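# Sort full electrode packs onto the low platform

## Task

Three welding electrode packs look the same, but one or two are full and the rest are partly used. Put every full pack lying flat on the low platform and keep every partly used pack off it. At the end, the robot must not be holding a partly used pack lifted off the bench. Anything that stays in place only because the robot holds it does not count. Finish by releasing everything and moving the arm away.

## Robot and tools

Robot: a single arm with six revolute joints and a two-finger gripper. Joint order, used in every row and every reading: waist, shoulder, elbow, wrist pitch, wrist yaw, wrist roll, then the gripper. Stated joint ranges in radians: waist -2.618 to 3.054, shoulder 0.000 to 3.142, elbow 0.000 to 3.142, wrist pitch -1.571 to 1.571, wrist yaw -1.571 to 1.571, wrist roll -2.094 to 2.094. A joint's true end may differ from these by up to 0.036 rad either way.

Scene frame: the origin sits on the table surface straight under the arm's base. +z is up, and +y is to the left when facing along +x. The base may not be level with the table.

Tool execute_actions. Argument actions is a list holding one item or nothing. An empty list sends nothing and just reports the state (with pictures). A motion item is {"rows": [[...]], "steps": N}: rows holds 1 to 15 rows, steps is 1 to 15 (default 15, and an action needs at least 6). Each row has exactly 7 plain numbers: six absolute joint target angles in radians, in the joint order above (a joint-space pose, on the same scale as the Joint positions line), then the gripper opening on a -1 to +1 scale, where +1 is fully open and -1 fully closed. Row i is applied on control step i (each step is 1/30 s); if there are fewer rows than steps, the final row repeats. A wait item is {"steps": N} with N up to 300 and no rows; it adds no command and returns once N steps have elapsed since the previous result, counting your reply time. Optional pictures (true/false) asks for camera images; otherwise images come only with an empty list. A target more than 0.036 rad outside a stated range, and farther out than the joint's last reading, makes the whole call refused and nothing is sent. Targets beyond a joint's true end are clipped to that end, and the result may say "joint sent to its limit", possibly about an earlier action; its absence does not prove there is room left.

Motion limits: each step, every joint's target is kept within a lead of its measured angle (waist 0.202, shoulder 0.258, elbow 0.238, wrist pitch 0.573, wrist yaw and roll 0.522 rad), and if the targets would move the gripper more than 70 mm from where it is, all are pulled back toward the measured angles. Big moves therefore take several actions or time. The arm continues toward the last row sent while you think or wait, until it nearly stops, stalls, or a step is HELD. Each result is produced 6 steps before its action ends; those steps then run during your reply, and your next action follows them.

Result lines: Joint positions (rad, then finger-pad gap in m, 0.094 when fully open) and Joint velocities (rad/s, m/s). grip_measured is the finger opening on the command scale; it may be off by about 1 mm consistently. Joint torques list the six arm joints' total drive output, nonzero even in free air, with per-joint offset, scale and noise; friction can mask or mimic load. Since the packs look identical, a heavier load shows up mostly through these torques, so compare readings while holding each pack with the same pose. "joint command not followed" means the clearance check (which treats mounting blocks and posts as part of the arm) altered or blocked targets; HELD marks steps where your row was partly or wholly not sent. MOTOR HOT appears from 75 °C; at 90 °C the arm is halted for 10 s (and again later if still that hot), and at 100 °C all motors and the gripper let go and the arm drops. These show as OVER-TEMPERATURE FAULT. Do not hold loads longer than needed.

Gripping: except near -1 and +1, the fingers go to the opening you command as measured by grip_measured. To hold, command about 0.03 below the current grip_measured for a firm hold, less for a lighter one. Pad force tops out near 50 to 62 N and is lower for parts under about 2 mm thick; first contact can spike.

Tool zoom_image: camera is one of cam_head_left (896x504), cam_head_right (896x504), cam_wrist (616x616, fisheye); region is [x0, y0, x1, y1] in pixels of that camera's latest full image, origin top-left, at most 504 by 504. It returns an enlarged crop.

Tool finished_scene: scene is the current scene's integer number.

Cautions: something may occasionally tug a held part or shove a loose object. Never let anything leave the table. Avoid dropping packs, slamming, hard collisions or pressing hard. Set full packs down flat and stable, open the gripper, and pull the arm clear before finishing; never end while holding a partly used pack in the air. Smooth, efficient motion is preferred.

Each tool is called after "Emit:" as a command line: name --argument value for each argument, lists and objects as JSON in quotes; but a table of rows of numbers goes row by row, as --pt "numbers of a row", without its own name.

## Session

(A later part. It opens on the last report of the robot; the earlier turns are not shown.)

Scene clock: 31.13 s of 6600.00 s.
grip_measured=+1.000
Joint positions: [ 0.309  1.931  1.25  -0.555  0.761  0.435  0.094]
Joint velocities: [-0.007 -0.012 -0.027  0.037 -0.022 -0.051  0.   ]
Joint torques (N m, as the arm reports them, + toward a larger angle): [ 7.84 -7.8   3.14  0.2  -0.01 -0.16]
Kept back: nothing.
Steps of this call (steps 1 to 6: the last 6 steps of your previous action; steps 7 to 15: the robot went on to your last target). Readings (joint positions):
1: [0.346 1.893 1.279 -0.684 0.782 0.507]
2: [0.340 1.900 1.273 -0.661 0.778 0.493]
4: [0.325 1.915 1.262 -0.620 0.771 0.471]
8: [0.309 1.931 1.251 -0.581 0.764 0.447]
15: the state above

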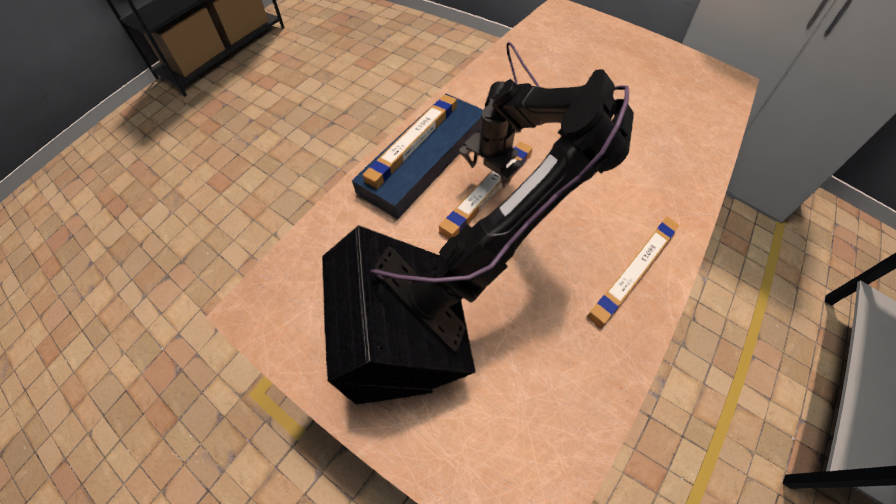

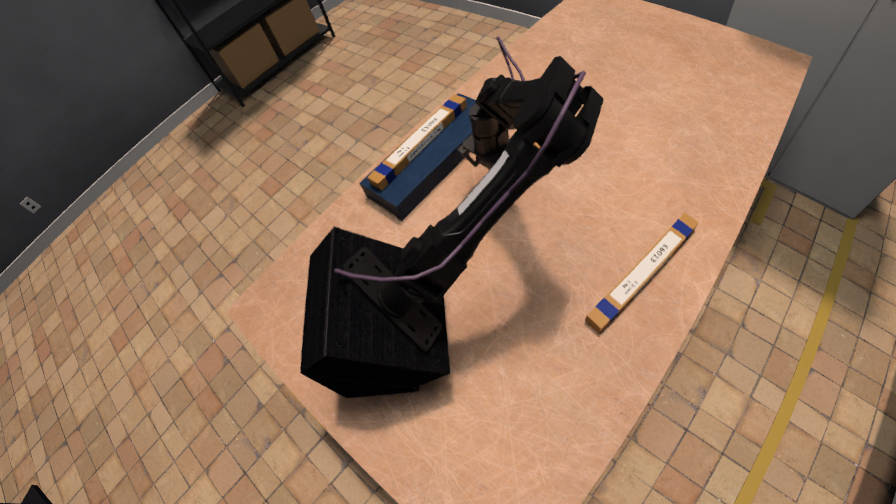

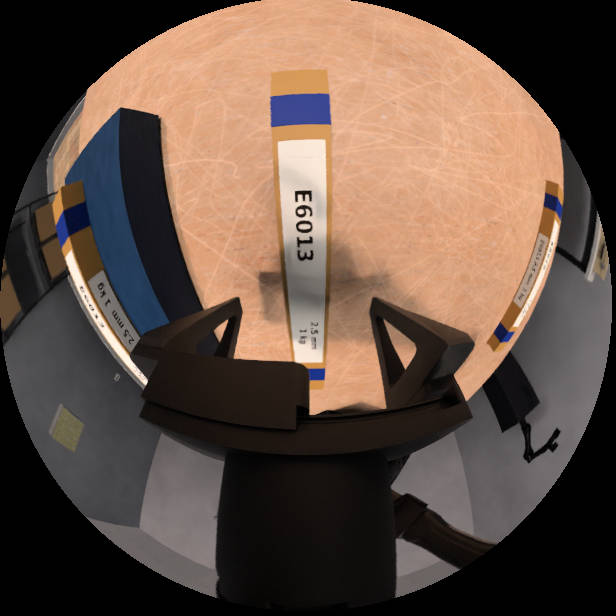

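Emit:
execute_actions --actions '[{"rows":[[0.313,1.941,1.24,-0.52,0.754,0.407,0.9],[0.306,1.948,1.238,-0.504,0.751,0.395,0.8],[0.298,1.956,1.236,-0.488,0.748,0.382,0.7],[0.291,1.963,1.234,-0.472,0.745,0.369,0.6],[0.284,1.971,1.232,-0.457,0.742,0.357,0.5],[0.277,1.979,1.23,-0.441,0.739,0.344,0.5],[0.27,1.986,1.228,-0.425,0.736,0.331,0.5],[0.262,1.994,1.226,-0.41,0.733,0.319,0.5],[0.255,2.001,1.224,-0.394,0.73,0.306,0.5],[0.248,2.009,1.222,-0.378,0.727,0.293,0.5],[0.241,2.017,1.22,-0.363,0.724,0.281,0.5],[0.234,2.024,1.218,-0.347,0.721,0.268,0.5],[0.226,2.032,1.216,-0.331,0.718,0.255,0.5],[0.219,2.039,1.214,-0.316,0.715,0.243,0.5],[0.212,2.047,1.212,-0.30,0.712,0.23,0.5]],"steps":15}]'

Emit:
execute_actions --actions '[{"steps":18}]' --pictures true

Scene clock: 31.90 s of 6600.00 s.
grip_measured=+0.503
Joint positions: [ 0.264  1.971  1.249 -0.462  0.745  0.364  0.071]
Joint velocities: [-0.252  0.256 -0.066  0.388 -0.095 -0.315 -0.001]
Joint torques (N m, as the arm reports them, + toward a larger angle): [ 7.47 -7.45  2.07  0.05 -0.06 -0.12]
Steps of this call (steps 1 to 14: the robot went on to your last target; steps 15 to 23: the first 9 steps of this action). Readings (joint positions):
15: [0.309 1.931 1.250 -0.548 0.760 0.429]
16: [0.308 1.931 1.250 -0.544 0.759 0.425]
18: [0.302 1.934 1.250 -0.527 0.755 0.412]
22: [0.273 1.962 1.250 -0.476 0.747 0.375]
23: the state above

Scene clock: 32.50 s of 6600.00 s.
grip_measured=+0.503
Joint positions: [ 0.201  2.044  1.222 -0.319  0.718  0.245  0.071]
Joint velocities: [ 0.007 -0.017  0.007 -0.007 -0.051 -0.037  0.001]
Joint torques (N m, as the arm reports them, + toward a larger angle): [ 7.91 -8.42  2.46  0.18 -0.06 -0.18]
Kept back: nothing.
Steps of this call (steps 1 to 6: the last 6 steps of your previous action; steps 7 to 18: the robot went on to your last target). Readings (joint positions):
1: [0.255 1.980 1.246 -0.447 0.743 0.353]
2: [0.247 1.989 1.243 -0.433 0.740 0.341]
4: [0.232 2.006 1.235 -0.405 0.735 0.317]
8: [0.207 2.037 1.226 -0.356 0.724 0.274]
18: the state above

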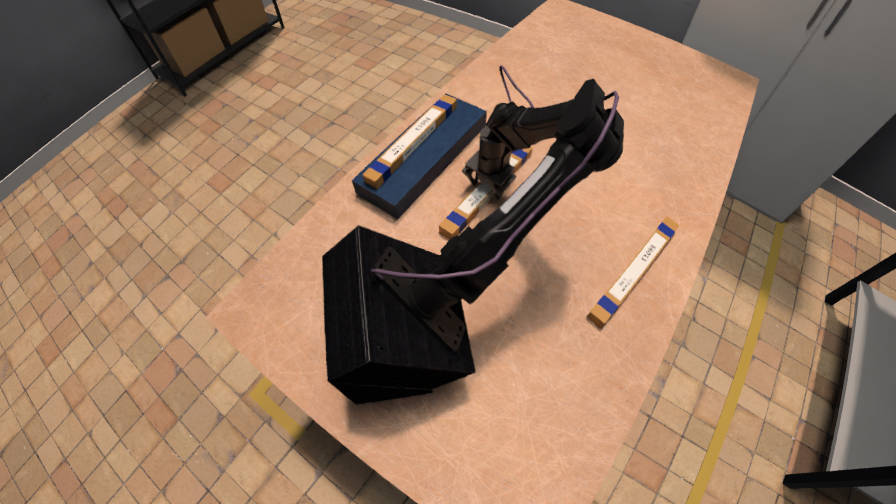

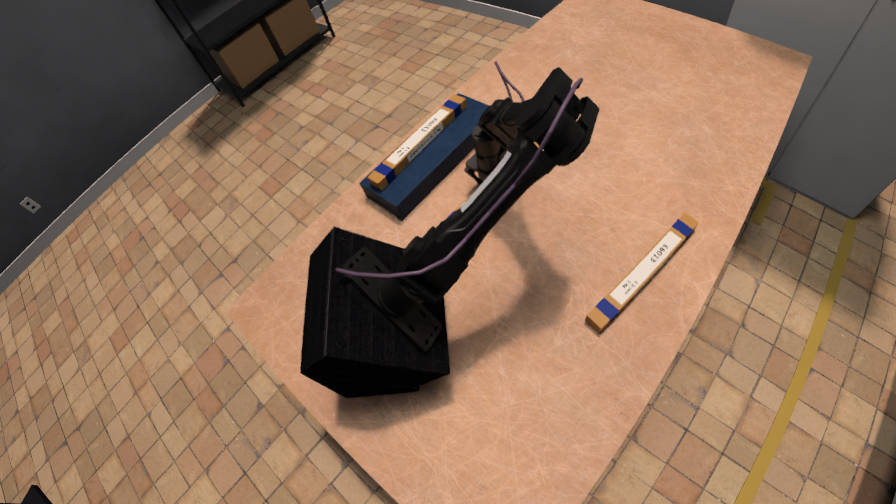

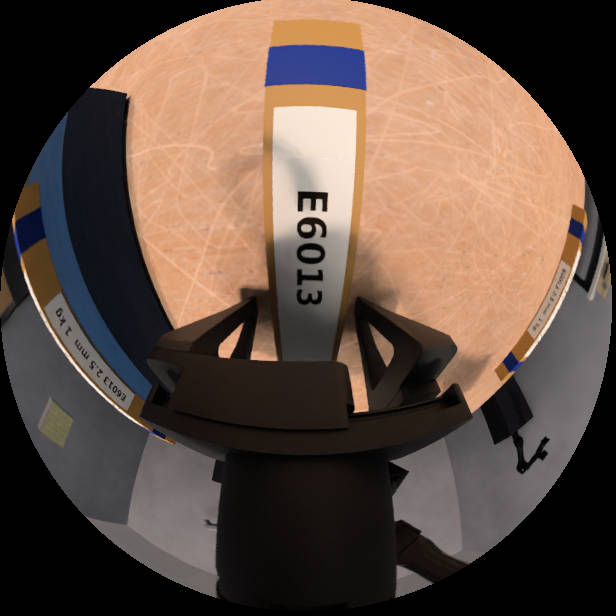

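Emit:
execute_actions --actions '[{"rows":[[0.212,2.044,1.222,-0.31,0.712,0.245,0.3],[0.212,2.044,1.222,-0.31,0.712,0.245,0.1],[0.212,2.044,1.222,-0.31,0.712,0.245,0.0],[0.212,2.044,1.222,-0.31,0.712,0.245,-0.08],[0.212,2.044,1.222,-0.31,0.712,0.245,-0.13],[0.212,2.044,1.222,-0.31,0.712,0.245,-0.18],[0.212,2.044,1.222,-0.31,0.712,0.245,-0.21],[0.212,2.044,1.222,-0.31,0.712,0.245,-0.21],[0.222,2.032,1.228,-0.31,0.715,0.245,-0.21],[0.232,2.02,1.234,-0.31,0.718,0.245,-0.21],[0.242,2.008,1.24,-0.31,0.72,0.245,-0.21],[0.252,1.996,1.246,-0.315,0.722,0.25,-0.21],[0.262,1.984,1.25,-0.325,0.724,0.255,-0.21],[0.27,1.976,1.252,-0.34,0.727,0.265,-0.21],[0.278,1.968,1.254,-0.355,0.73,0.277,-0.21]],"steps":15}]'

Emit:
execute_actions --actions '[{"rows":[[0.286,1.96,1.256,-0.37,0.733,0.29,-0.21],[0.293,1.952,1.258,-0.385,0.736,0.30,-0.21],[0.30,1.945,1.26,-0.40,0.739,0.312,-0.21],[0.308,1.937,1.262,-0.415,0.741,0.324,-0.21],[0.315,1.93,1.264,-0.43,0.743,0.336,-0.21],[0.322,1.922,1.266,-0.445,0.746,0.348,-0.21],[0.329,1.915,1.268,-0.46,0.748,0.36,-0.21],[0.336,1.907,1.27,-0.475,0.75,0.372,-0.21],[0.344,1.9,1.272,-0.49,0.753,0.384,-0.21],[0.351,1.892,1.274,-0.505,0.755,0.396,-0.21],[0.358,1.885,1.276,-0.52,0.758,0.408,-0.21],[0.365,1.877,1.278,-0.535,0.76,0.42,-0.21],[0.372,1.87,1.28,-0.55,0.762,0.43,-0.21],[0.38,1.862,1.282,-0.56,0.765,0.44,-0.21],[0.387,1.855,1.284,-0.57,0.767,0.45,-0.21]],"steps":15}]'

Emit:
execute_actions --actions '[{"steps":15}]'

Scene clock: 33.40 s of 6600.00 s.
grip_measured=-0.165
Joint positions: [ 0.2    2.044  1.222 -0.317  0.724  0.243  0.039]
Joint velocities: [-0.007 -0.012  0.007  0.022  0.022  0.007 -0.001]
Joint torques (N m, as the arm reports them, + toward a larger angle): [ 8.78 -9.63  3.66  0.15 -0.09 -0.02]
Steps of this call (steps 1 to 15: the robot went on to your last target; steps 16 to 18: nothing new was sent; steps 19 to 27: the first 9 steps of this action). Readings (joint positions):
19: [0.201 2.044 1.222 -0.316 0.718 0.242]
20: [0.201 2.044 1.222 -0.316 0.718 0.242]
22: [0.201 2.044 1.222 -0.316 0.718 0.242]
26: [0.200 2.044 1.222 -0.317 0.724 0.243]
27: the state above

Scene clock: 33.90 s of 6600.00 s.
grip_measured=-0.165
Joint positions: [ 0.28   1.975  1.224 -0.434  0.733  0.327  0.039]
Joint velocities: [ 0.242 -0.256  0.066 -0.52   0.007  0.271 -0.   ]
Joint torques (N m, as the arm reports them, + toward a larger angle): [ 11.09 -12.71   6.89   0.15   0.15   0.05]
Steps of this call (steps 1 to 6: the last 6 steps of your previous action; steps 7 to 15: the first 9 steps of this action). Readings (joint positions):
7: [0.212 2.040 1.222 -0.332 0.726 0.255]
8: [0.218 2.035 1.222 -0.344 0.726 0.261]
10: [0.234 2.022 1.222 -0.370 0.727 0.277]
14: [0.271 1.984 1.222 -0.421 0.731 0.315]
15: the state above

Scene clock: 34.40 s of 6600.00 s.
grip_measured=-0.165
Joint positions: [ 0.339  1.906  1.245 -0.564  0.757  0.434  0.039]
Joint velocities: [-0.007 -0.002 -0.002 -0.095  0.007  0.11   0.   ]
Joint torques (N m, as the arm reports them, + toward a larger angle): [ 10.86 -11.62   7.14   0.15   0.14   0.14]
Kept back: nothing.
Steps of this call (steps 1 to 6: the last 6 steps of your previous action; steps 7 to 15: the robot went on to your last target). Readings (joint positions):
1: [0.288 1.966 1.226 -0.449 0.735 0.337]
2: [0.295 1.958 1.229 -0.463 0.737 0.348]
4: [0.309 1.943 1.235 -0.490 0.742 0.371]
8: [0.332 1.914 1.242 -0.537 0.752 0.411]
15: the state above

Now the down ramp.

Emit:
execute_actions --actions '[{"rows":[[0.372,1.872,1.275,-0.565,0.765,0.44,-0.21],[0.36,1.886,1.268,-0.555,0.762,0.43,-0.21],[0.351,1.896,1.264,-0.54,0.76,0.42,-0.21],[0.344,1.904,1.262,-0.525,0.758,0.408,-0.21],[0.337,1.911,1.26,-0.51,0.755,0.396,-0.21],[0.33,1.919,1.258,-0.495,0.753,0.384,-0.21],[0.322,1.926,1.256,-0.48,0.75,0.372,-0.21],[0.315,1.934,1.254,-0.465,0.748,0.36,-0.21],[0.308,1.941,1.252,-0.45,0.746,0.348,-0.21],[0.301,1.949,1.25,-0.435,0.743,0.336,-0.21],[0.294,1.956,1.248,-0.42,0.741,0.324,-0.21],[0.287,1.964,1.246,-0.405,0.739,0.312,-0.21],[0.282,1.968,1.246,-0.395,0.737,0.305,-0.21]],"steps":15}]'

Emit:
execute_actions --actions '[{"steps":12}]'

Scene clock: 34.97 s of 6600.00 s.
grip_measured=-0.165
Joint positions: [ 0.287  1.944  1.245 -0.518  0.756  0.399  0.039]
Joint velocities: [-0.286  0.266 -0.012  0.33   0.022 -0.3   -0.   ]
Joint torques (N m, as the arm reports them, + toward a larger angle): [10.14 -9.74  4.23  0.18 -0.08 -0.12]
Steps of this call (steps 1 to 8: the robot went on to your last target; steps 9 to 17: the first 9 steps of this action). Readings (joint positions):
9: [0.339 1.906 1.245 -0.573 0.758 0.438]
10: [0.338 1.906 1.245 -0.573 0.757 0.438]
12: [0.330 1.909 1.245 -0.568 0.757 0.434]
16: [0.296 1.935 1.245 -0.530 0.757 0.408]
17: the state above

Scene clock: 35.37 s of 6600.00 s.
grip_measured=-0.165
Joint positions: [ 0.238  2.003  1.245 -0.424  0.741  0.322  0.039]
Joint velocities: [-0.007 -0.017 -0.002  0.154 -0.066 -0.051 -0.   ]
Joint torques (N m, as the arm reports them, + toward a larger angle): [ 10.69 -11.4    3.45   0.15  -0.02  -0.2 ]
Kept back: nothing.
Steps of this call (steps 1 to 6: the last 6 steps of your previous action; steps 7 to 12: the robot went on to your last target). Readings (joint positions):
1: [0.277 1.954 1.245 -0.505 0.755 0.389]
2: [0.268 1.963 1.245 -0.493 0.754 0.379]
4: [0.253 1.982 1.245 -0.468 0.751 0.358]
8: [0.238 2.002 1.245 -0.439 0.744 0.333]
12: the state above

Emit:
execute_actions --actions '[{"rows":[[0.29,1.96,1.255,-0.41,0.74,0.315,-0.21],[0.30,1.95,1.263,-0.43,0.744,0.325,-0.21],[0.312,1.94,1.27,-0.455,0.748,0.335,-0.21],[0.325,1.928,1.277,-0.48,0.752,0.346,-0.21],[0.338,1.916,1.284,-0.507,0.756,0.358,-0.21],[0.352,1.904,1.29,-0.535,0.76,0.37,-0.21],[0.366,1.892,1.297,-0.563,0.765,0.382,-0.21],[0.38,1.88,1.303,-0.59,0.77,0.394,-0.21],[0.394,1.868,1.31,-0.618,0.774,0.406,-0.21],[0.408,1.856,1.316,-0.646,0.778,0.418,-0.21],[0.422,1.845,1.322,-0.674,0.782,0.43,-0.21],[0.435,1.836,1.328,-0.70,0.786,0.442,-0.21],[0.447,1.83,1.334,-0.722,0.79,0.454,-0.21],[0.458,1.83,1.342,-0.74,0.794,0.466,-0.21],[0.47,1.84,1.355,-0.752,0.797,0.48,-0.21]],"steps":15}]'

Emit:
execute_actions --actions '[{"rows":[[0.482,1.858,1.375,-0.76,0.80,0.497,-0.21],[0.495,1.882,1.40,-0.767,0.802,0.515,-0.21],[0.508,1.91,1.427,-0.774,0.805,0.533,-0.21],[0.521,1.94,1.455,-0.781,0.807,0.551,-0.21],[0.534,1.972,1.483,-0.788,0.81,0.569,-0.21],[0.547,2.004,1.511,-0.795,0.812,0.587,-0.21],[0.56,2.036,1.539,-0.802,0.815,0.605,-0.21],[0.573,2.068,1.567,-0.809,0.817,0.623,-0.21],[0.586,2.10,1.595,-0.816,0.82,0.641,-0.21],[0.599,2.132,1.623,-0.823,0.822,0.659,-0.21],[0.612,2.164,1.65,-0.83,0.824,0.677,-0.21],[0.624,2.196,1.676,-0.837,0.826,0.695,-0.21],[0.635,2.227,1.70,-0.844,0.828,0.71,-0.21],[0.646,2.257,1.722,-0.85,0.83,0.724,-0.21],[0.655,2.284,1.742,-0.856,0.832,0.736,-0.21]],"steps":15}]'

Emit:
execute_actions --actions '[{"rows":[[0.662,2.307,1.757,-0.861,0.834,0.746,-0.21],[0.668,2.325,1.768,-0.865,0.835,0.754,-0.21],[0.672,2.337,1.775,-0.868,0.836,0.76,-0.21],[0.675,2.342,1.778,-0.87,0.836,0.762,-0.21]],"steps":8}]'

Emit:
execute_actions --actions '[{"steps":15}]' --pictures true

Scene clock: 36.63 s of 6600.00 s.
grip_measured=-0.165
Joint positions: [ 0.305  1.964  1.248 -0.526  0.752  0.357  0.039]
Joint velocities: [ 0.466 -0.33   0.09  -0.842 -0.007  0.212  0.   ]
Joint torques (N m, as the arm reports them, + toward a larger angle): [ 12.1  -13.88   7.98   0.37   0.21   0.02]
Steps of this call (steps 1 to 29: the robot went on to your last target; steps 30 to 38: the first 9 steps of this action). Readings (joint positions):
30: [0.238 2.003 1.245 -0.415 0.740 0.316]
31: [0.239 2.003 1.245 -0.416 0.740 0.316]
33: [0.245 2.001 1.245 -0.426 0.743 0.321]
37: [0.289 1.975 1.245 -0.500 0.750 0.348]
38: the state above

Scene clock: 37.13 s of 6600.00 s.
grip_measured=-0.165
Joint positions: [ 0.497  2.044  1.517 -0.787  0.82   0.56   0.039]
Joint velocities: [ 0.325  0.999  0.842 -0.139  0.139  0.549  0.001]
Joint torques (N m, as the arm reports them, + toward a larger angle): [13.72 -8.67  6.47  0.08 -0.12 -0.06]
Steps of this call (steps 1 to 6: the last 6 steps of your previous action; steps 7 to 15: the first 9 steps of this action). Readings (joint positions):
7: [0.416 1.890 1.308 -0.695 0.773 0.431]
8: [0.427 1.890 1.325 -0.714 0.779 0.444]
10: [0.446 1.908 1.369 -0.748 0.790 0.475]
14: [0.486 2.010 1.488 -0.784 0.816 0.542]
15: the state above

Scene clock: 37.40 s of 6600.00 s.
grip_measured=-0.165
Joint positions: [ 0.595  2.322  1.701 -0.823  0.822  0.689  0.039]
Joint velocities: [ 0.291  0.803  0.383 -0.037 -0.051  0.315  0.   ]
Joint torques (N m, as the arm reports them, + toward a larger angle): [ 14.08 -12.65   7.73  -0.07   0.26   0.04]
Steps of this call (steps 1 to 6: the last 6 steps of your previous action; steps 7 to 8: the first 2 steps of this action). Readings (joint positions):
7: [0.585 2.293 1.686 -0.819 0.823 0.676]
8: the state above

Scene clock: 37.90 s of 6600.00 s.
grip_measured=-0.165
Joint positions: [ 0.624  2.406  1.733 -0.874  0.818  0.749  0.039]
Joint velocities: [-0.007  0.002 -0.017 -0.051  0.095  0.051 -0.001]
Joint torques (N m, as the arm reports them, + toward a larger angle): [ 13.63 -13.99   7.7    0.07   0.13   0.07]
Kept back: nothing.
Steps of this call (steps 1 to 6: the last 6 steps of your previous action; steps 7 to 15: the robot went on to your last target). Readings (joint positions):
1: [0.605 2.348 1.712 -0.827 0.820 0.700]
2: [0.612 2.369 1.718 -0.830 0.817 0.710]
4: [0.622 2.395 1.721 -0.839 0.809 0.724]
8: [0.624 2.406 1.721 -0.869 0.804 0.738]
15: the state above

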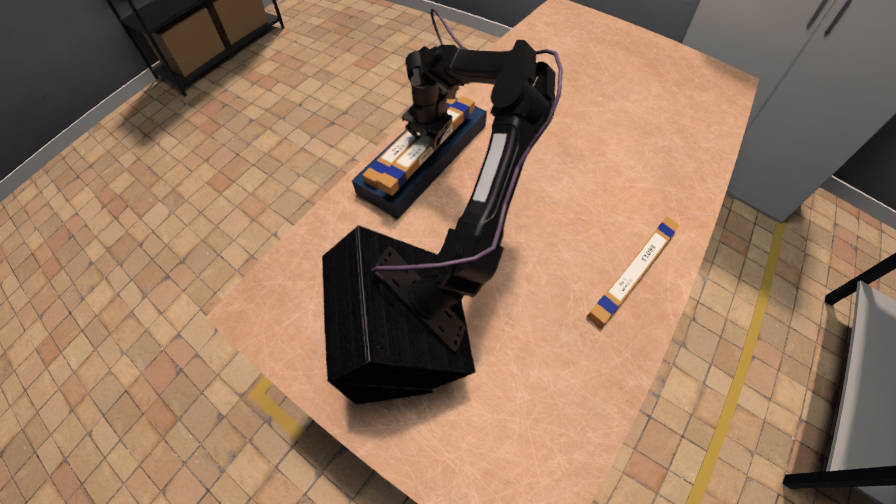

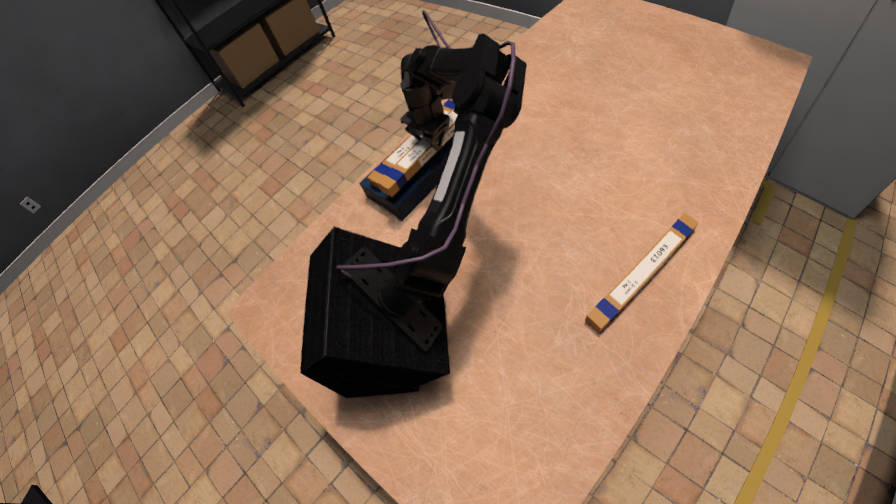

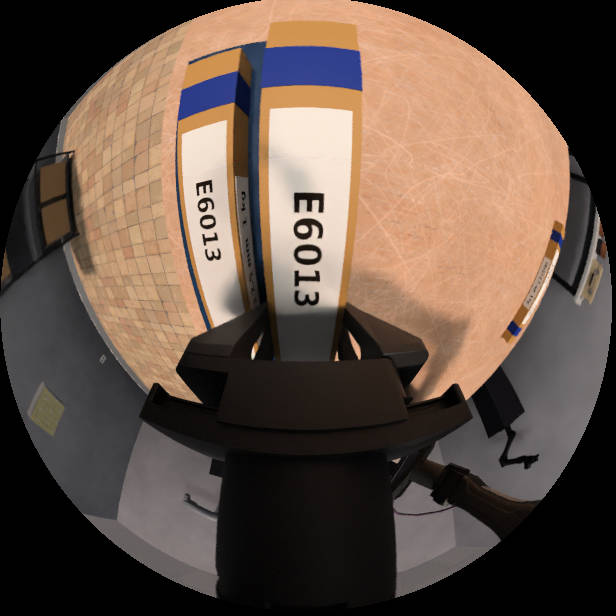

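Emit:
execute_actions --actions '[{"rows":[[0.668,2.346,1.77,-0.86,0.836,0.752,-0.21],[0.661,2.35,1.762,-0.85,0.836,0.744,-0.21],[0.655,2.353,1.755,-0.84,0.835,0.736,-0.21],[0.649,2.356,1.748,-0.829,0.835,0.729,-0.21],[0.643,2.359,1.742,-0.818,0.834,0.722,-0.21],[0.637,2.362,1.736,-0.807,0.834,0.715,-0.21],[0.631,2.365,1.73,-0.796,0.833,0.708,-0.21],[0.625,2.368,1.725,-0.785,0.833,0.701,-0.21],[0.62,2.371,1.72,-0.774,0.832,0.694,-0.21],[0.615,2.374,1.715,-0.763,0.832,0.687,-0.21],[0.61,2.377,1.71,-0.752,0.831,0.68,-0.21],[0.605,2.38,1.706,-0.741,0.831,0.673,-0.21],[0.601,2.383,1.702,-0.73,0.83,0.666,-0.21],[0.598,2.386,1.699,-0.72,0.83,0.66,-0.21],[0.595,2.389,1.696,-0.71,0.83,0.655,-0.21]],"steps":15}]'

Emit:
execute_actions --actions '[{"steps":18}]' --pictures true

Scene clock: 38.80 s of 6600.00 s.
grip_measured=-0.165
Joint positions: [ 0.587  2.406  1.726 -0.827  0.819  0.727  0.039]
Joint velocities: [-0.227 -0.007 -0.12   0.388  0.007 -0.168  0.001]
Joint torques (N m, as the arm reports them, + toward a larger angle): [ 13.41 -12.     4.54   0.08   0.2   -0.14]
Steps of this call (steps 1 to 15: the robot went on to your last target; steps 16 to 18: nothing new was sent; steps 19 to 27: the first 9 steps of this action). Readings (joint positions):
19: [0.623 2.406 1.733 -0.874 0.819 0.751]
20: [0.623 2.406 1.733 -0.874 0.819 0.751]
22: [0.618 2.406 1.733 -0.869 0.819 0.748]
26: [0.594 2.406 1.729 -0.838 0.819 0.732]
27: the state above

Scene clock: 39.40 s of 6600.00 s.
grip_measured=-0.165
Joint positions: [ 0.545  2.409  1.694 -0.75   0.82   0.671  0.039]
Joint velocities: [-0.007 -0.007  0.002 -0.095  0.007 -0.066 -0.   ]
Joint torques (N m, as the arm reports them, + toward a larger angle): [ 13.63 -10.91   4.35   0.46   0.16  -0.21]
Kept back: nothing.
Steps of this call (steps 1 to 6: the last 6 steps of your previous action; steps 7 to 18: the robot went on to your last target). Readings (joint positions):
1: [0.579 2.406 1.721 -0.816 0.819 0.722]
2: [0.571 2.406 1.715 -0.805 0.819 0.716]
4: [0.557 2.406 1.704 -0.786 0.819 0.704]
8: [0.545 2.409 1.694 -0.759 0.820 0.684]
18: the state above

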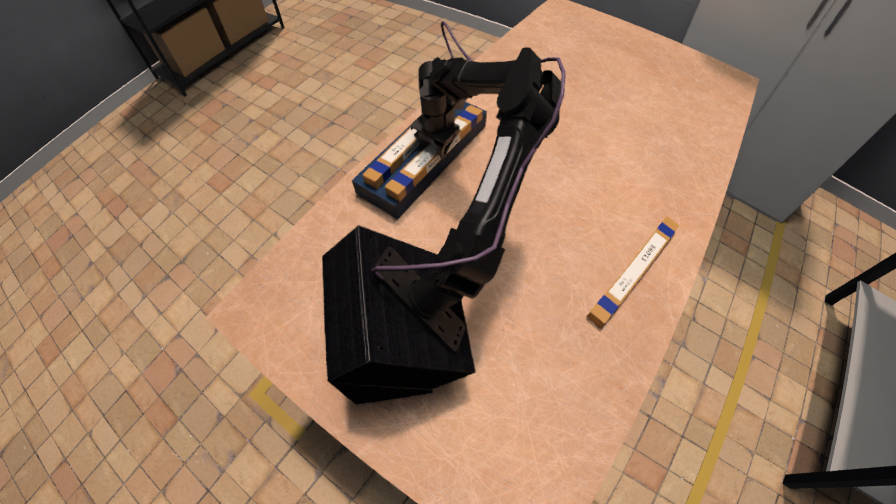

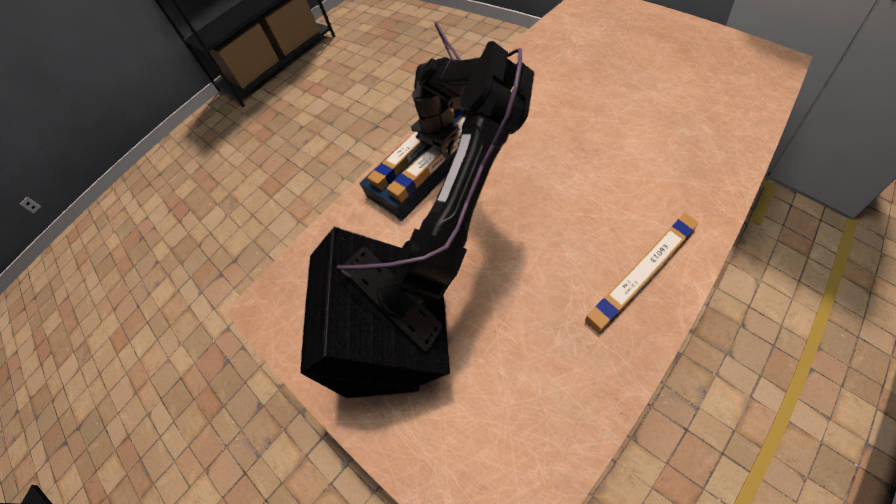

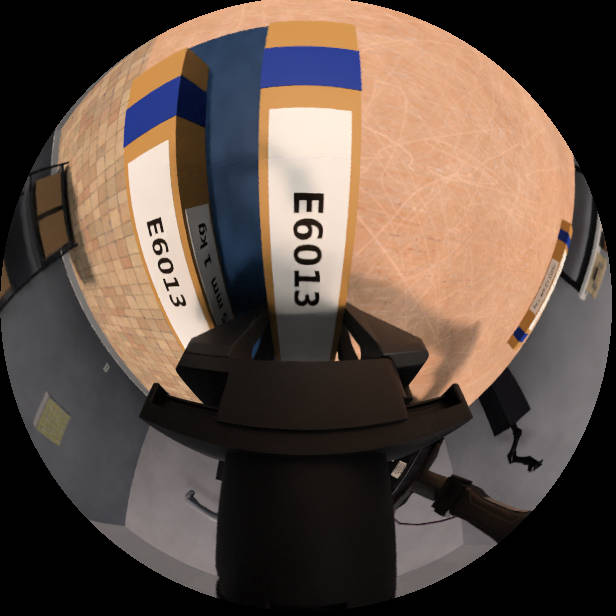

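Emit:
zoom_image --camera "cam_head_left" --region '[340, 70, 500, 230]'

Region (340, 70, 500, 230) of cam_head_left's 896x504 image, scaled by 3.150, with more detail than that image has.

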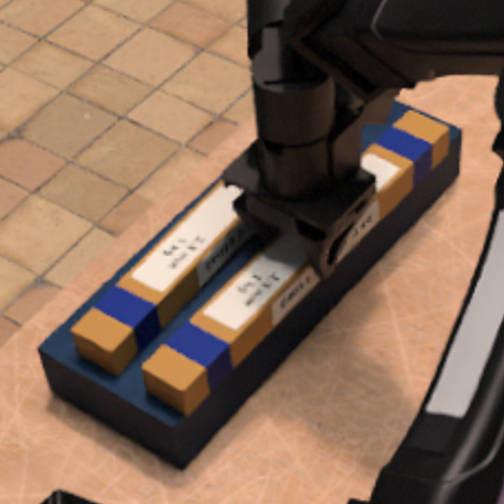

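Emit:
execute_actions --actions '[{"rows":[[0.602,2.389,1.71,-0.72,0.83,0.665,-0.21],[0.609,2.389,1.722,-0.72,0.83,0.67,-0.21],[0.615,2.389,1.733,-0.72,0.83,0.675,-0.21],[0.62,2.391,1.742,-0.72,0.83,0.68,-0.21],[0.624,2.394,1.75,-0.72,0.83,0.685,-0.21],[0.627,2.397,1.756,-0.72,0.83,0.69,-0.21],[0.628,2.40,1.76,-0.72,0.83,0.69,-0.21],[0.628,2.403,1.76,-0.72,0.83,0.69,-0.21],[0.628,2.406,1.76,-0.72,0.83,0.69,-0.21],[0.628,2.409,1.76,-0.72,0.83,0.69,-0.21],[0.628,2.412,1.76,-0.72,0.83,0.69,-0.21],[0.628,2.415,1.76,-0.72,0.83,0.69,-0.21]],"steps":15}]'

Emit:
execute_actions --actions '[{"steps":15}]' --pictures true

Emit:
zoom_image --camera "cam_head_left" --region '[340, 70, 500, 230]'

Scene clock: 40.47 s of 6600.00 s.
grip_measured=-0.165
Joint positions: [ 0.558  2.427  1.713 -0.747  0.82   0.674  0.039]
Joint velocities: [ 0.09   0.09   0.071  0.037 -0.007  0.125 -0.001]
Joint torques (N m, as the arm reports them, + toward a larger angle): [ 14.86 -11.6    7.37   0.26   0.17   0.06]
Steps of this call (steps 1 to 15: the robot went on to your last target; steps 16 to 23: nothing new was sent; steps 24 to 32: the first 9 steps of this action). Readings (joint positions):
24: [0.545 2.409 1.694 -0.750 0.820 0.671]
25: [0.545 2.409 1.694 -0.750 0.820 0.671]
27: [0.546 2.409 1.694 -0.750 0.820 0.671]
31: [0.556 2.423 1.710 -0.748 0.820 0.674]
32: the state above

Scene clock: 40.97 s of 6600.00 s.
grip_measured=-0.165
Joint positions: [ 0.567  2.444  1.717 -0.742  0.819  0.677  0.039]
Joint velocities: [-0.002 -0.007 -0.012 -0.007  0.007 -0.037  0.001]
Joint torques (N m, as the arm reports them, + toward a larger angle): [ 14.6  -11.71   7.49   0.28   0.17   0.1 ]
Kept back: nothing.
Steps of this call (steps 1 to 6: the last 6 steps of your previous action; steps 7 to 15: the robot went on to your last target). Readings (joint positions):
1: [0.561 2.430 1.715 -0.745 0.820 0.674]
2: [0.564 2.433 1.716 -0.743 0.820 0.675]
4: [0.567 2.438 1.717 -0.742 0.820 0.676]
8: [0.567 2.444 1.717 -0.742 0.819 0.677]
15: the state above

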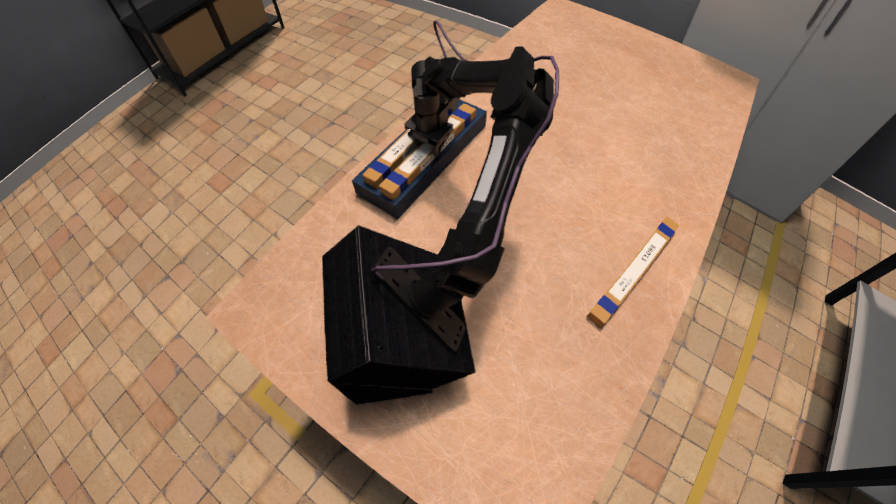

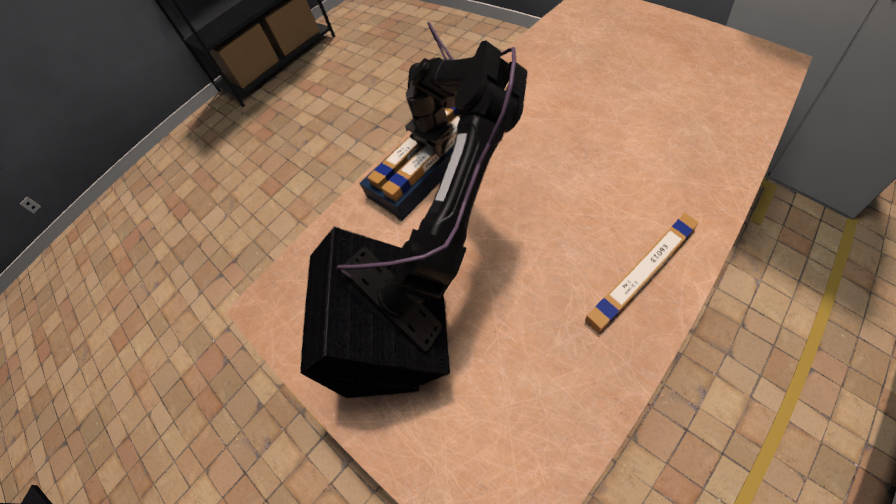

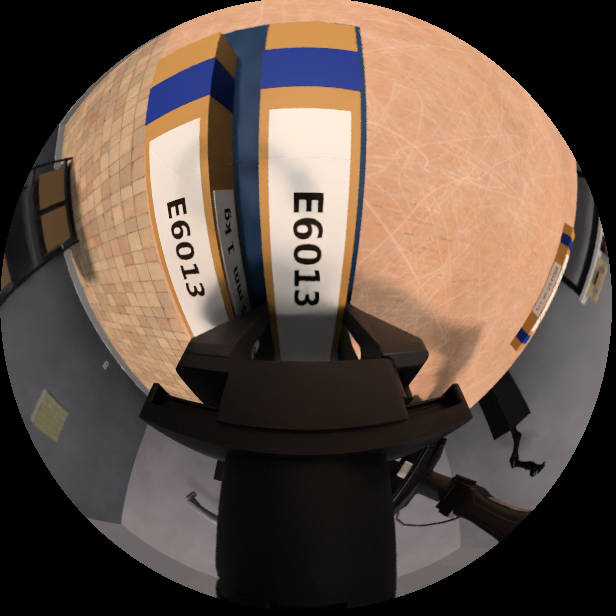

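Region (340, 70, 500, 230) of cam_head_left's 896x504 image, scaled by 3.150, with more detail than that image has.

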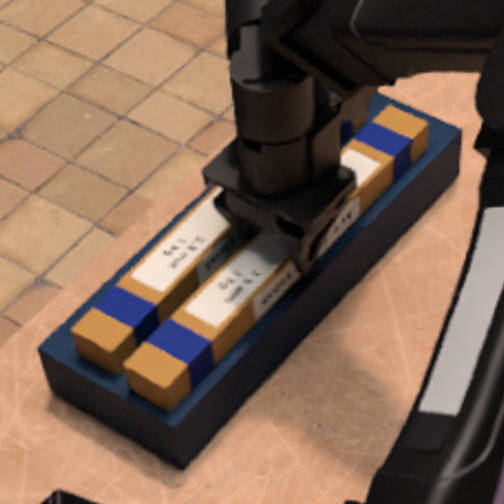

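Emit:
execute_actions --actions '[{"rows":[[0.62,2.419,1.75,-0.72,0.83,0.69,-0.21],[0.613,2.423,1.742,-0.72,0.83,0.69,-0.21],[0.607,2.427,1.735,-0.72,0.83,0.69,-0.21],[0.602,2.431,1.73,-0.72,0.83,0.69,-0.21],[0.598,2.435,1.725,-0.72,0.83,0.69,-0.21],[0.594,2.439,1.72,-0.72,0.83,0.69,-0.21],[0.59,2.442,1.717,-0.72,0.83,0.69,-0.21],[0.586,2.445,1.717,-0.72,0.83,0.69,-0.21]],"steps":15}]'

Emit:
execute_actions --actions '[{"steps":8}]'

Scene clock: 41.53 s of 6600.00 s.
grip_measured=-0.165
Joint positions: [ 0.565  2.446  1.717 -0.742  0.818  0.678  0.039]
Joint velocities: [ 0.007 -0.007 -0.007  0.007 -0.037  0.037 -0.   ]
Joint torques (N m, as the arm reports them, + toward a larger angle): [11.31 -9.53  4.28  0.34  0.17  0.09]
Steps of this call (steps 1 to 8: the robot went on to your last target; steps 9 to 17: the first 9 steps of this action). Readings (joint positions):
9: [0.567 2.444 1.717 -0.742 0.819 0.678]
10: [0.567 2.444 1.717 -0.742 0.819 0.678]
12: [0.566 2.445 1.717 -0.742 0.818 0.678]
16: [0.565 2.446 1.717 -0.742 0.818 0.678]
17: the state above

Scene clock: 41.80 s of 6600.00 s.
grip_measured=-0.165
Joint positions: [ 0.565  2.446  1.717 -0.742  0.818  0.678  0.039]
Joint velocities: [ 0.002  0.007 -0.022  0.007 -0.007 -0.081  0.   ]
Joint torques (N m, as the arm reports them, + toward a larger angle): [11.25 -9.55  4.27  0.3   0.16  0.07]
Kept back: nothing.
Steps of this call (steps 1 to 6: the last 6 steps of your previous action; steps 7 to 8: the robot went on to your last target). Readings (joint positions):
1: [0.565 2.446 1.717 -0.742 0.818 0.678]
2: [0.565 2.446 1.717 -0.742 0.818 0.678]
4: [0.565 2.446 1.717 -0.742 0.818 0.678]
8: the state above

Emit:
execute_actions --actions '[{"rows":[[0.586,2.435,1.725,-0.735,0.825,0.685,-0.15],[0.586,2.43,1.73,-0.74,0.825,0.685,-0.1],[0.586,2.43,1.735,-0.74,0.825,0.685,-0.05],[0.586,2.43,1.74,-0.74,0.825,0.685,-0.01],[0.59,2.425,1.745,-0.745,0.825,0.69,-0.01],[0.597,2.42,1.75,-0.76,0.825,0.70,-0.01],[0.605,2.415,1.756,-0.78,0.825,0.71,-0.01],[0.614,2.409,1.763,-0.80,0.825,0.722,-0.01],[0.623,2.403,1.77,-0.822,0.825,0.735,-0.01],[0.633,2.397,1.778,-0.846,0.825,0.748,-0.01],[0.643,2.391,1.786,-0.87,0.825,0.761,-0.01],[0.653,2.385,1.794,-0.894,0.825,0.774,-0.01],[0.663,2.379,1.801,-0.918,0.825,0.787,-0.01],[0.672,2.372,1.808,-0.94,0.825,0.80,-0.01],[0.68,2.365,1.815,-0.96,0.825,0.81,-0.01]],"steps":15}]'

Emit:
execute_actions --actions '[{"steps":12}]' --pictures true

Scene clock: 42.47 s of 6600.00 s.
grip_measured=-0.013
Joint positions: [ 0.573  2.446  1.729 -0.769  0.818  0.695  0.046]
Joint velocities: [ 0.12  -0.056  0.183 -0.359 -0.022  0.286  0.   ]
Joint torques (N m, as the arm reports them, + toward a larger angle): [ 12.95 -12.7    6.39   0.09   0.13   0.01]
Steps of this call (steps 1 to 11: the robot went on to your last target; steps 12 to 20: the first 9 steps of this action). Readings (joint positions):
12: [0.565 2.446 1.717 -0.743 0.818 0.678]
13: [0.565 2.446 1.717 -0.743 0.818 0.678]
15: [0.565 2.446 1.717 -0.743 0.818 0.678]
19: [0.569 2.446 1.723 -0.758 0.818 0.688]
20: the state above

Scene clock: 42.87 s of 6600.00 s.
grip_measured=-0.013
Joint positions: [ 0.668  2.376  1.798 -0.925  0.82   0.787  0.046]
Joint velocities: [ 0.007 -0.042  0.007 -0.066 -0.081  0.051 -0.   ]
Joint torques (N m, as the arm reports them, + toward a larger angle): [10.37 -9.93  5.91 -0.04  0.07  0.02]
Kept back: nothing.
Steps of this call (steps 1 to 6: the last 6 steps of your previous action; steps 7 to 12: the robot went on to your last target). Readings (joint positions):
1: [0.579 2.444 1.736 -0.782 0.818 0.703]
2: [0.587 2.440 1.743 -0.798 0.818 0.711]
4: [0.608 2.429 1.758 -0.836 0.820 0.732]
8: [0.652 2.395 1.786 -0.903 0.820 0.770]
12: the state above

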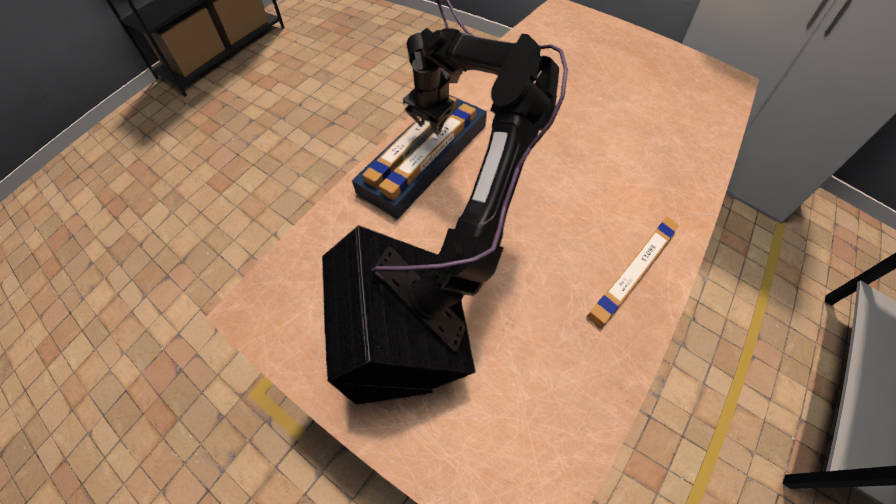

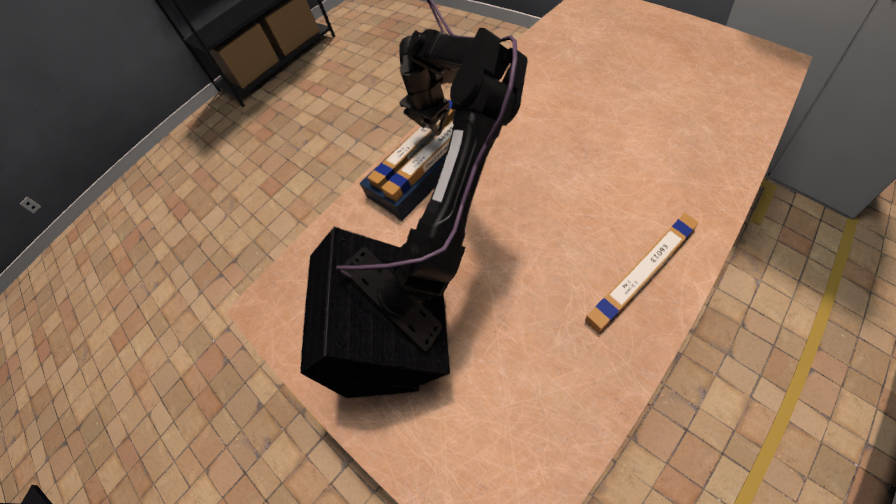

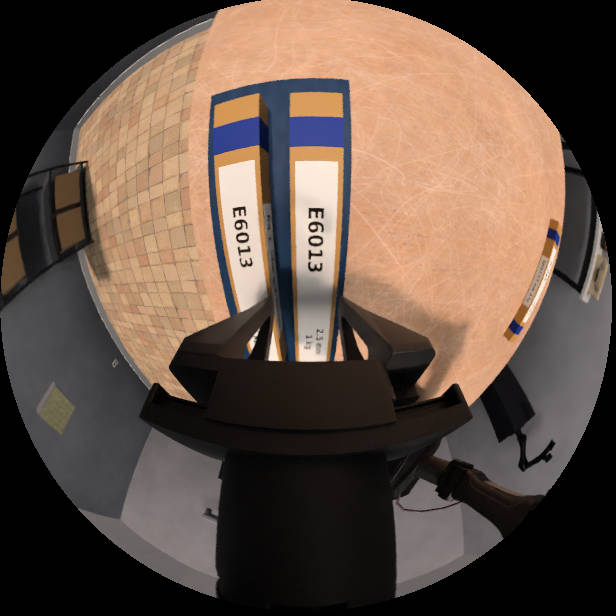

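Emit:
execute_actions --actions '[{"rows":[[0.675,2.34,1.795,-0.955,0.82,0.79,0.1],[0.665,2.305,1.76,-0.945,0.82,0.76,0.2],[0.645,2.26,1.715,-0.93,0.815,0.73,0.4],[0.62,2.21,1.66,-0.91,0.81,0.69,0.6],[0.59,2.155,1.60,-0.885,0.808,0.65,0.8],[0.555,2.095,1.54,-0.86,0.805,0.61,1],[0.52,2.035,1.48,-0.835,0.80,0.57,1],[0.48,1.975,1.42,-0.81,0.795,0.53,1],[0.44,1.915,1.36,-0.785,0.79,0.49,1],[0.40,1.855,1.31,-0.76,0.78,0.45,1],[0.355,1.80,1.28,-0.745,0.765,0.41,1],[0.305,1.745,1.26,-0.735,0.745,0.365,1],[0.25,1.69,1.24,-0.73,0.72,0.32,1],[0.195,1.635,1.22,-0.725,0.695,0.275,1],[0.14,1.58,1.205,-0.72,0.67,0.23,1]],"steps":15}]'

Emit:
execute_actions --actions '[{"rows":[[0.085,1.53,1.19,-0.715,0.645,0.185,1],[0.03,1.485,1.18,-0.71,0.62,0.14,1],[-0.03,1.445,1.175,-0.705,0.595,0.09,1],[-0.09,1.42,1.185,-0.71,0.565,0.04,1],[-0.15,1.41,1.21,-0.72,0.53,-0.01,1],[-0.21,1.415,1.25,-0.73,0.49,-0.06,1],[-0.27,1.43,1.30,-0.74,0.45,-0.11,1],[-0.33,1.45,1.35,-0.75,0.41,-0.16,1],[-0.39,1.472,1.40,-0.76,0.37,-0.205,1],[-0.45,1.495,1.45,-0.772,0.33,-0.25,1],[-0.51,1.518,1.50,-0.784,0.29,-0.295,1],[-0.565,1.54,1.55,-0.796,0.25,-0.34,1],[-0.62,1.563,1.60,-0.808,0.21,-0.38,1],[-0.67,1.585,1.645,-0.818,0.175,-0.42,1],[-0.71,1.605,1.685,-0.827,0.148,-0.45,1]],"steps":15}]'

Emit:
execute_actions --actions '[{"rows":[[-0.74,1.62,1.715,-0.834,0.125,-0.475,1],[-0.762,1.632,1.738,-0.84,0.11,-0.49,1],[-0.775,1.64,1.75,-0.843,0.10,-0.50,1],[-0.781,1.643,1.755,-0.845,0.097,-0.505,1]],"steps":8}]'

Emit:
execute_actions --actions '[{"steps":15}]' --pictures true

Scene clock: 44.27 s of 6600.00 s.
grip_measured=+1.000
Joint positions: [ 0.525  2.069  1.47  -0.863  0.791  0.638  0.094]
Joint velocities: [-1.228 -1.844 -1.595  0.549 -0.11  -0.901  0.   ]
Joint torques (N m, as the arm reports them, + toward a larger angle): [  7.48 -10.44   4.07  -0.19   0.22  -0.11]
Steps of this call (steps 1 to 30: the robot went on to your last target; steps 31 to 33: nothing new was sent; steps 34 to 42: the first 9 steps of this action). Readings (joint positions):
34: [0.667 2.376 1.799 -0.951 0.820 0.799]
35: [0.666 2.371 1.793 -0.947 0.819 0.795]
37: [0.657 2.330 1.739 -0.928 0.812 0.770]
41: [0.566 2.131 1.524 -0.879 0.794 0.668]
42: the state above

Scene clock: 44.77 s of 6600.00 s.
grip_measured=+1.000
Joint positions: [-0.294  1.435  1.299 -0.749  0.522  0.007  0.094]
Joint velocities: [-1.609  0.354  1.223 -0.198 -0.96  -1.429  0.   ]
Joint torques (N m, as the arm reports them, + toward a larger angle): [ 3.02 -8.7   7.17  0.23  0.14 -0.06]
Steps of this call (steps 1 to 6: the last 6 steps of your previous action; steps 7 to 15: the first 9 steps of this action). Readings (joint positions):
7: [0.157 1.645 1.235 -0.763 0.725 0.373]
8: [0.104 1.593 1.221 -0.752 0.707 0.330]
10: [-0.005 1.498 1.205 -0.738 0.666 0.242]
14: [-0.236 1.425 1.261 -0.744 0.557 0.055]
15: the state above

Scene clock: 45.03 s of 6600.00 s.
grip_measured=+1.000
Joint positions: [-0.717  1.604  1.669 -0.781  0.245 -0.338  0.094]
Joint velocities: [-1.057  0.486  0.921 -0.183 -0.784 -0.93   0.   ]
Joint torques (N m, as the arm reports them, + toward a larger angle): [  3.06 -13.31   7.01  -0.22  -0.2   -0.15]
Steps of this call (steps 1 to 6: the last 6 steps of your previous action; steps 7 to 8: the first 2 steps of this action). Readings (joint positions):
7: [-0.676 1.586 1.634 -0.777 0.272 -0.304]
8: the state above

Scene clock: 45.53 s of 6600.00 s.
grip_measured=+1.000
Joint positions: [-0.79   1.635  1.73  -0.836  0.115 -0.488  0.094]
Joint velocities: [-0.012 -0.007 -0.007  0.022 -0.081  0.022  0.   ]
Joint torques (N m, as the arm reports them, + toward a larger angle): [  1.83 -12.97   7.97   0.07  -0.1   -0.17]
Kept back: nothing.
Steps of this call (steps 1 to 6: the last 6 steps of your previous action; steps 7 to 15: the robot went on to your last target). Readings (joint positions):
1: [-0.749 1.618 1.696 -0.785 0.223 -0.367]
2: [-0.773 1.627 1.714 -0.788 0.204 -0.391]
4: [-0.793 1.634 1.728 -0.798 0.177 -0.427]
8: [-0.791 1.635 1.730 -0.822 0.137 -0.467]
15: the state above

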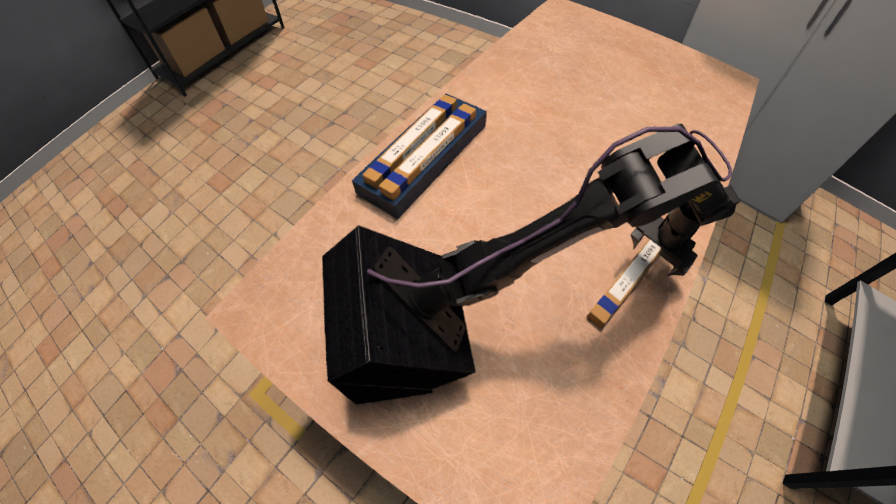

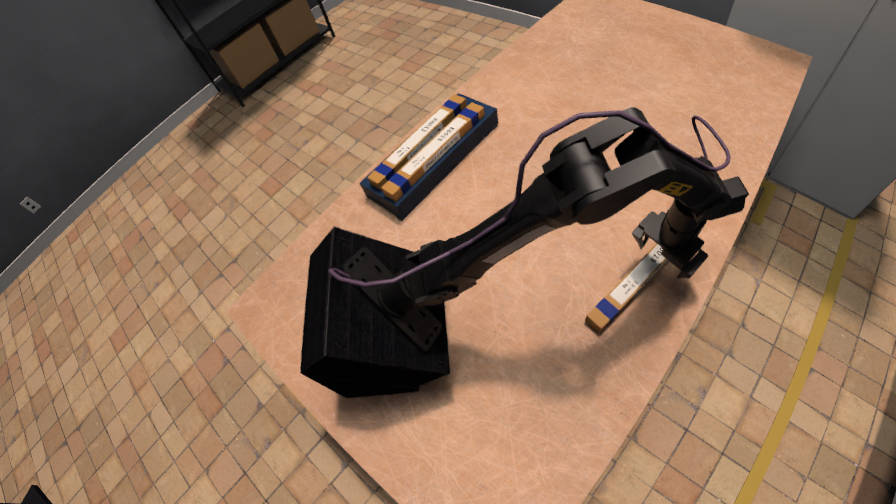

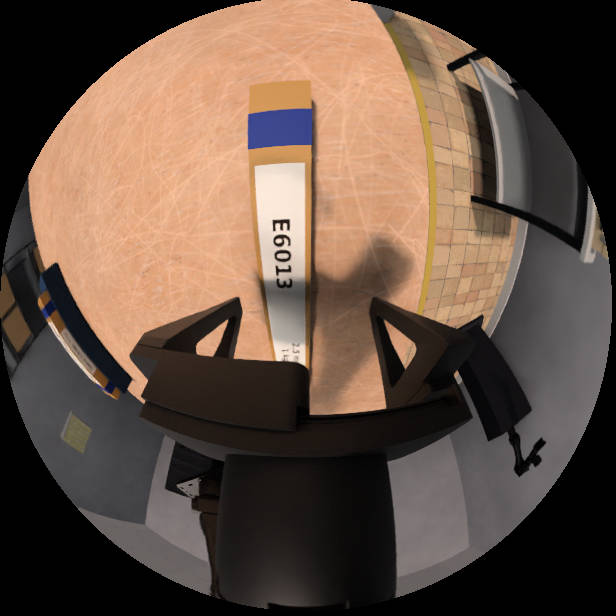

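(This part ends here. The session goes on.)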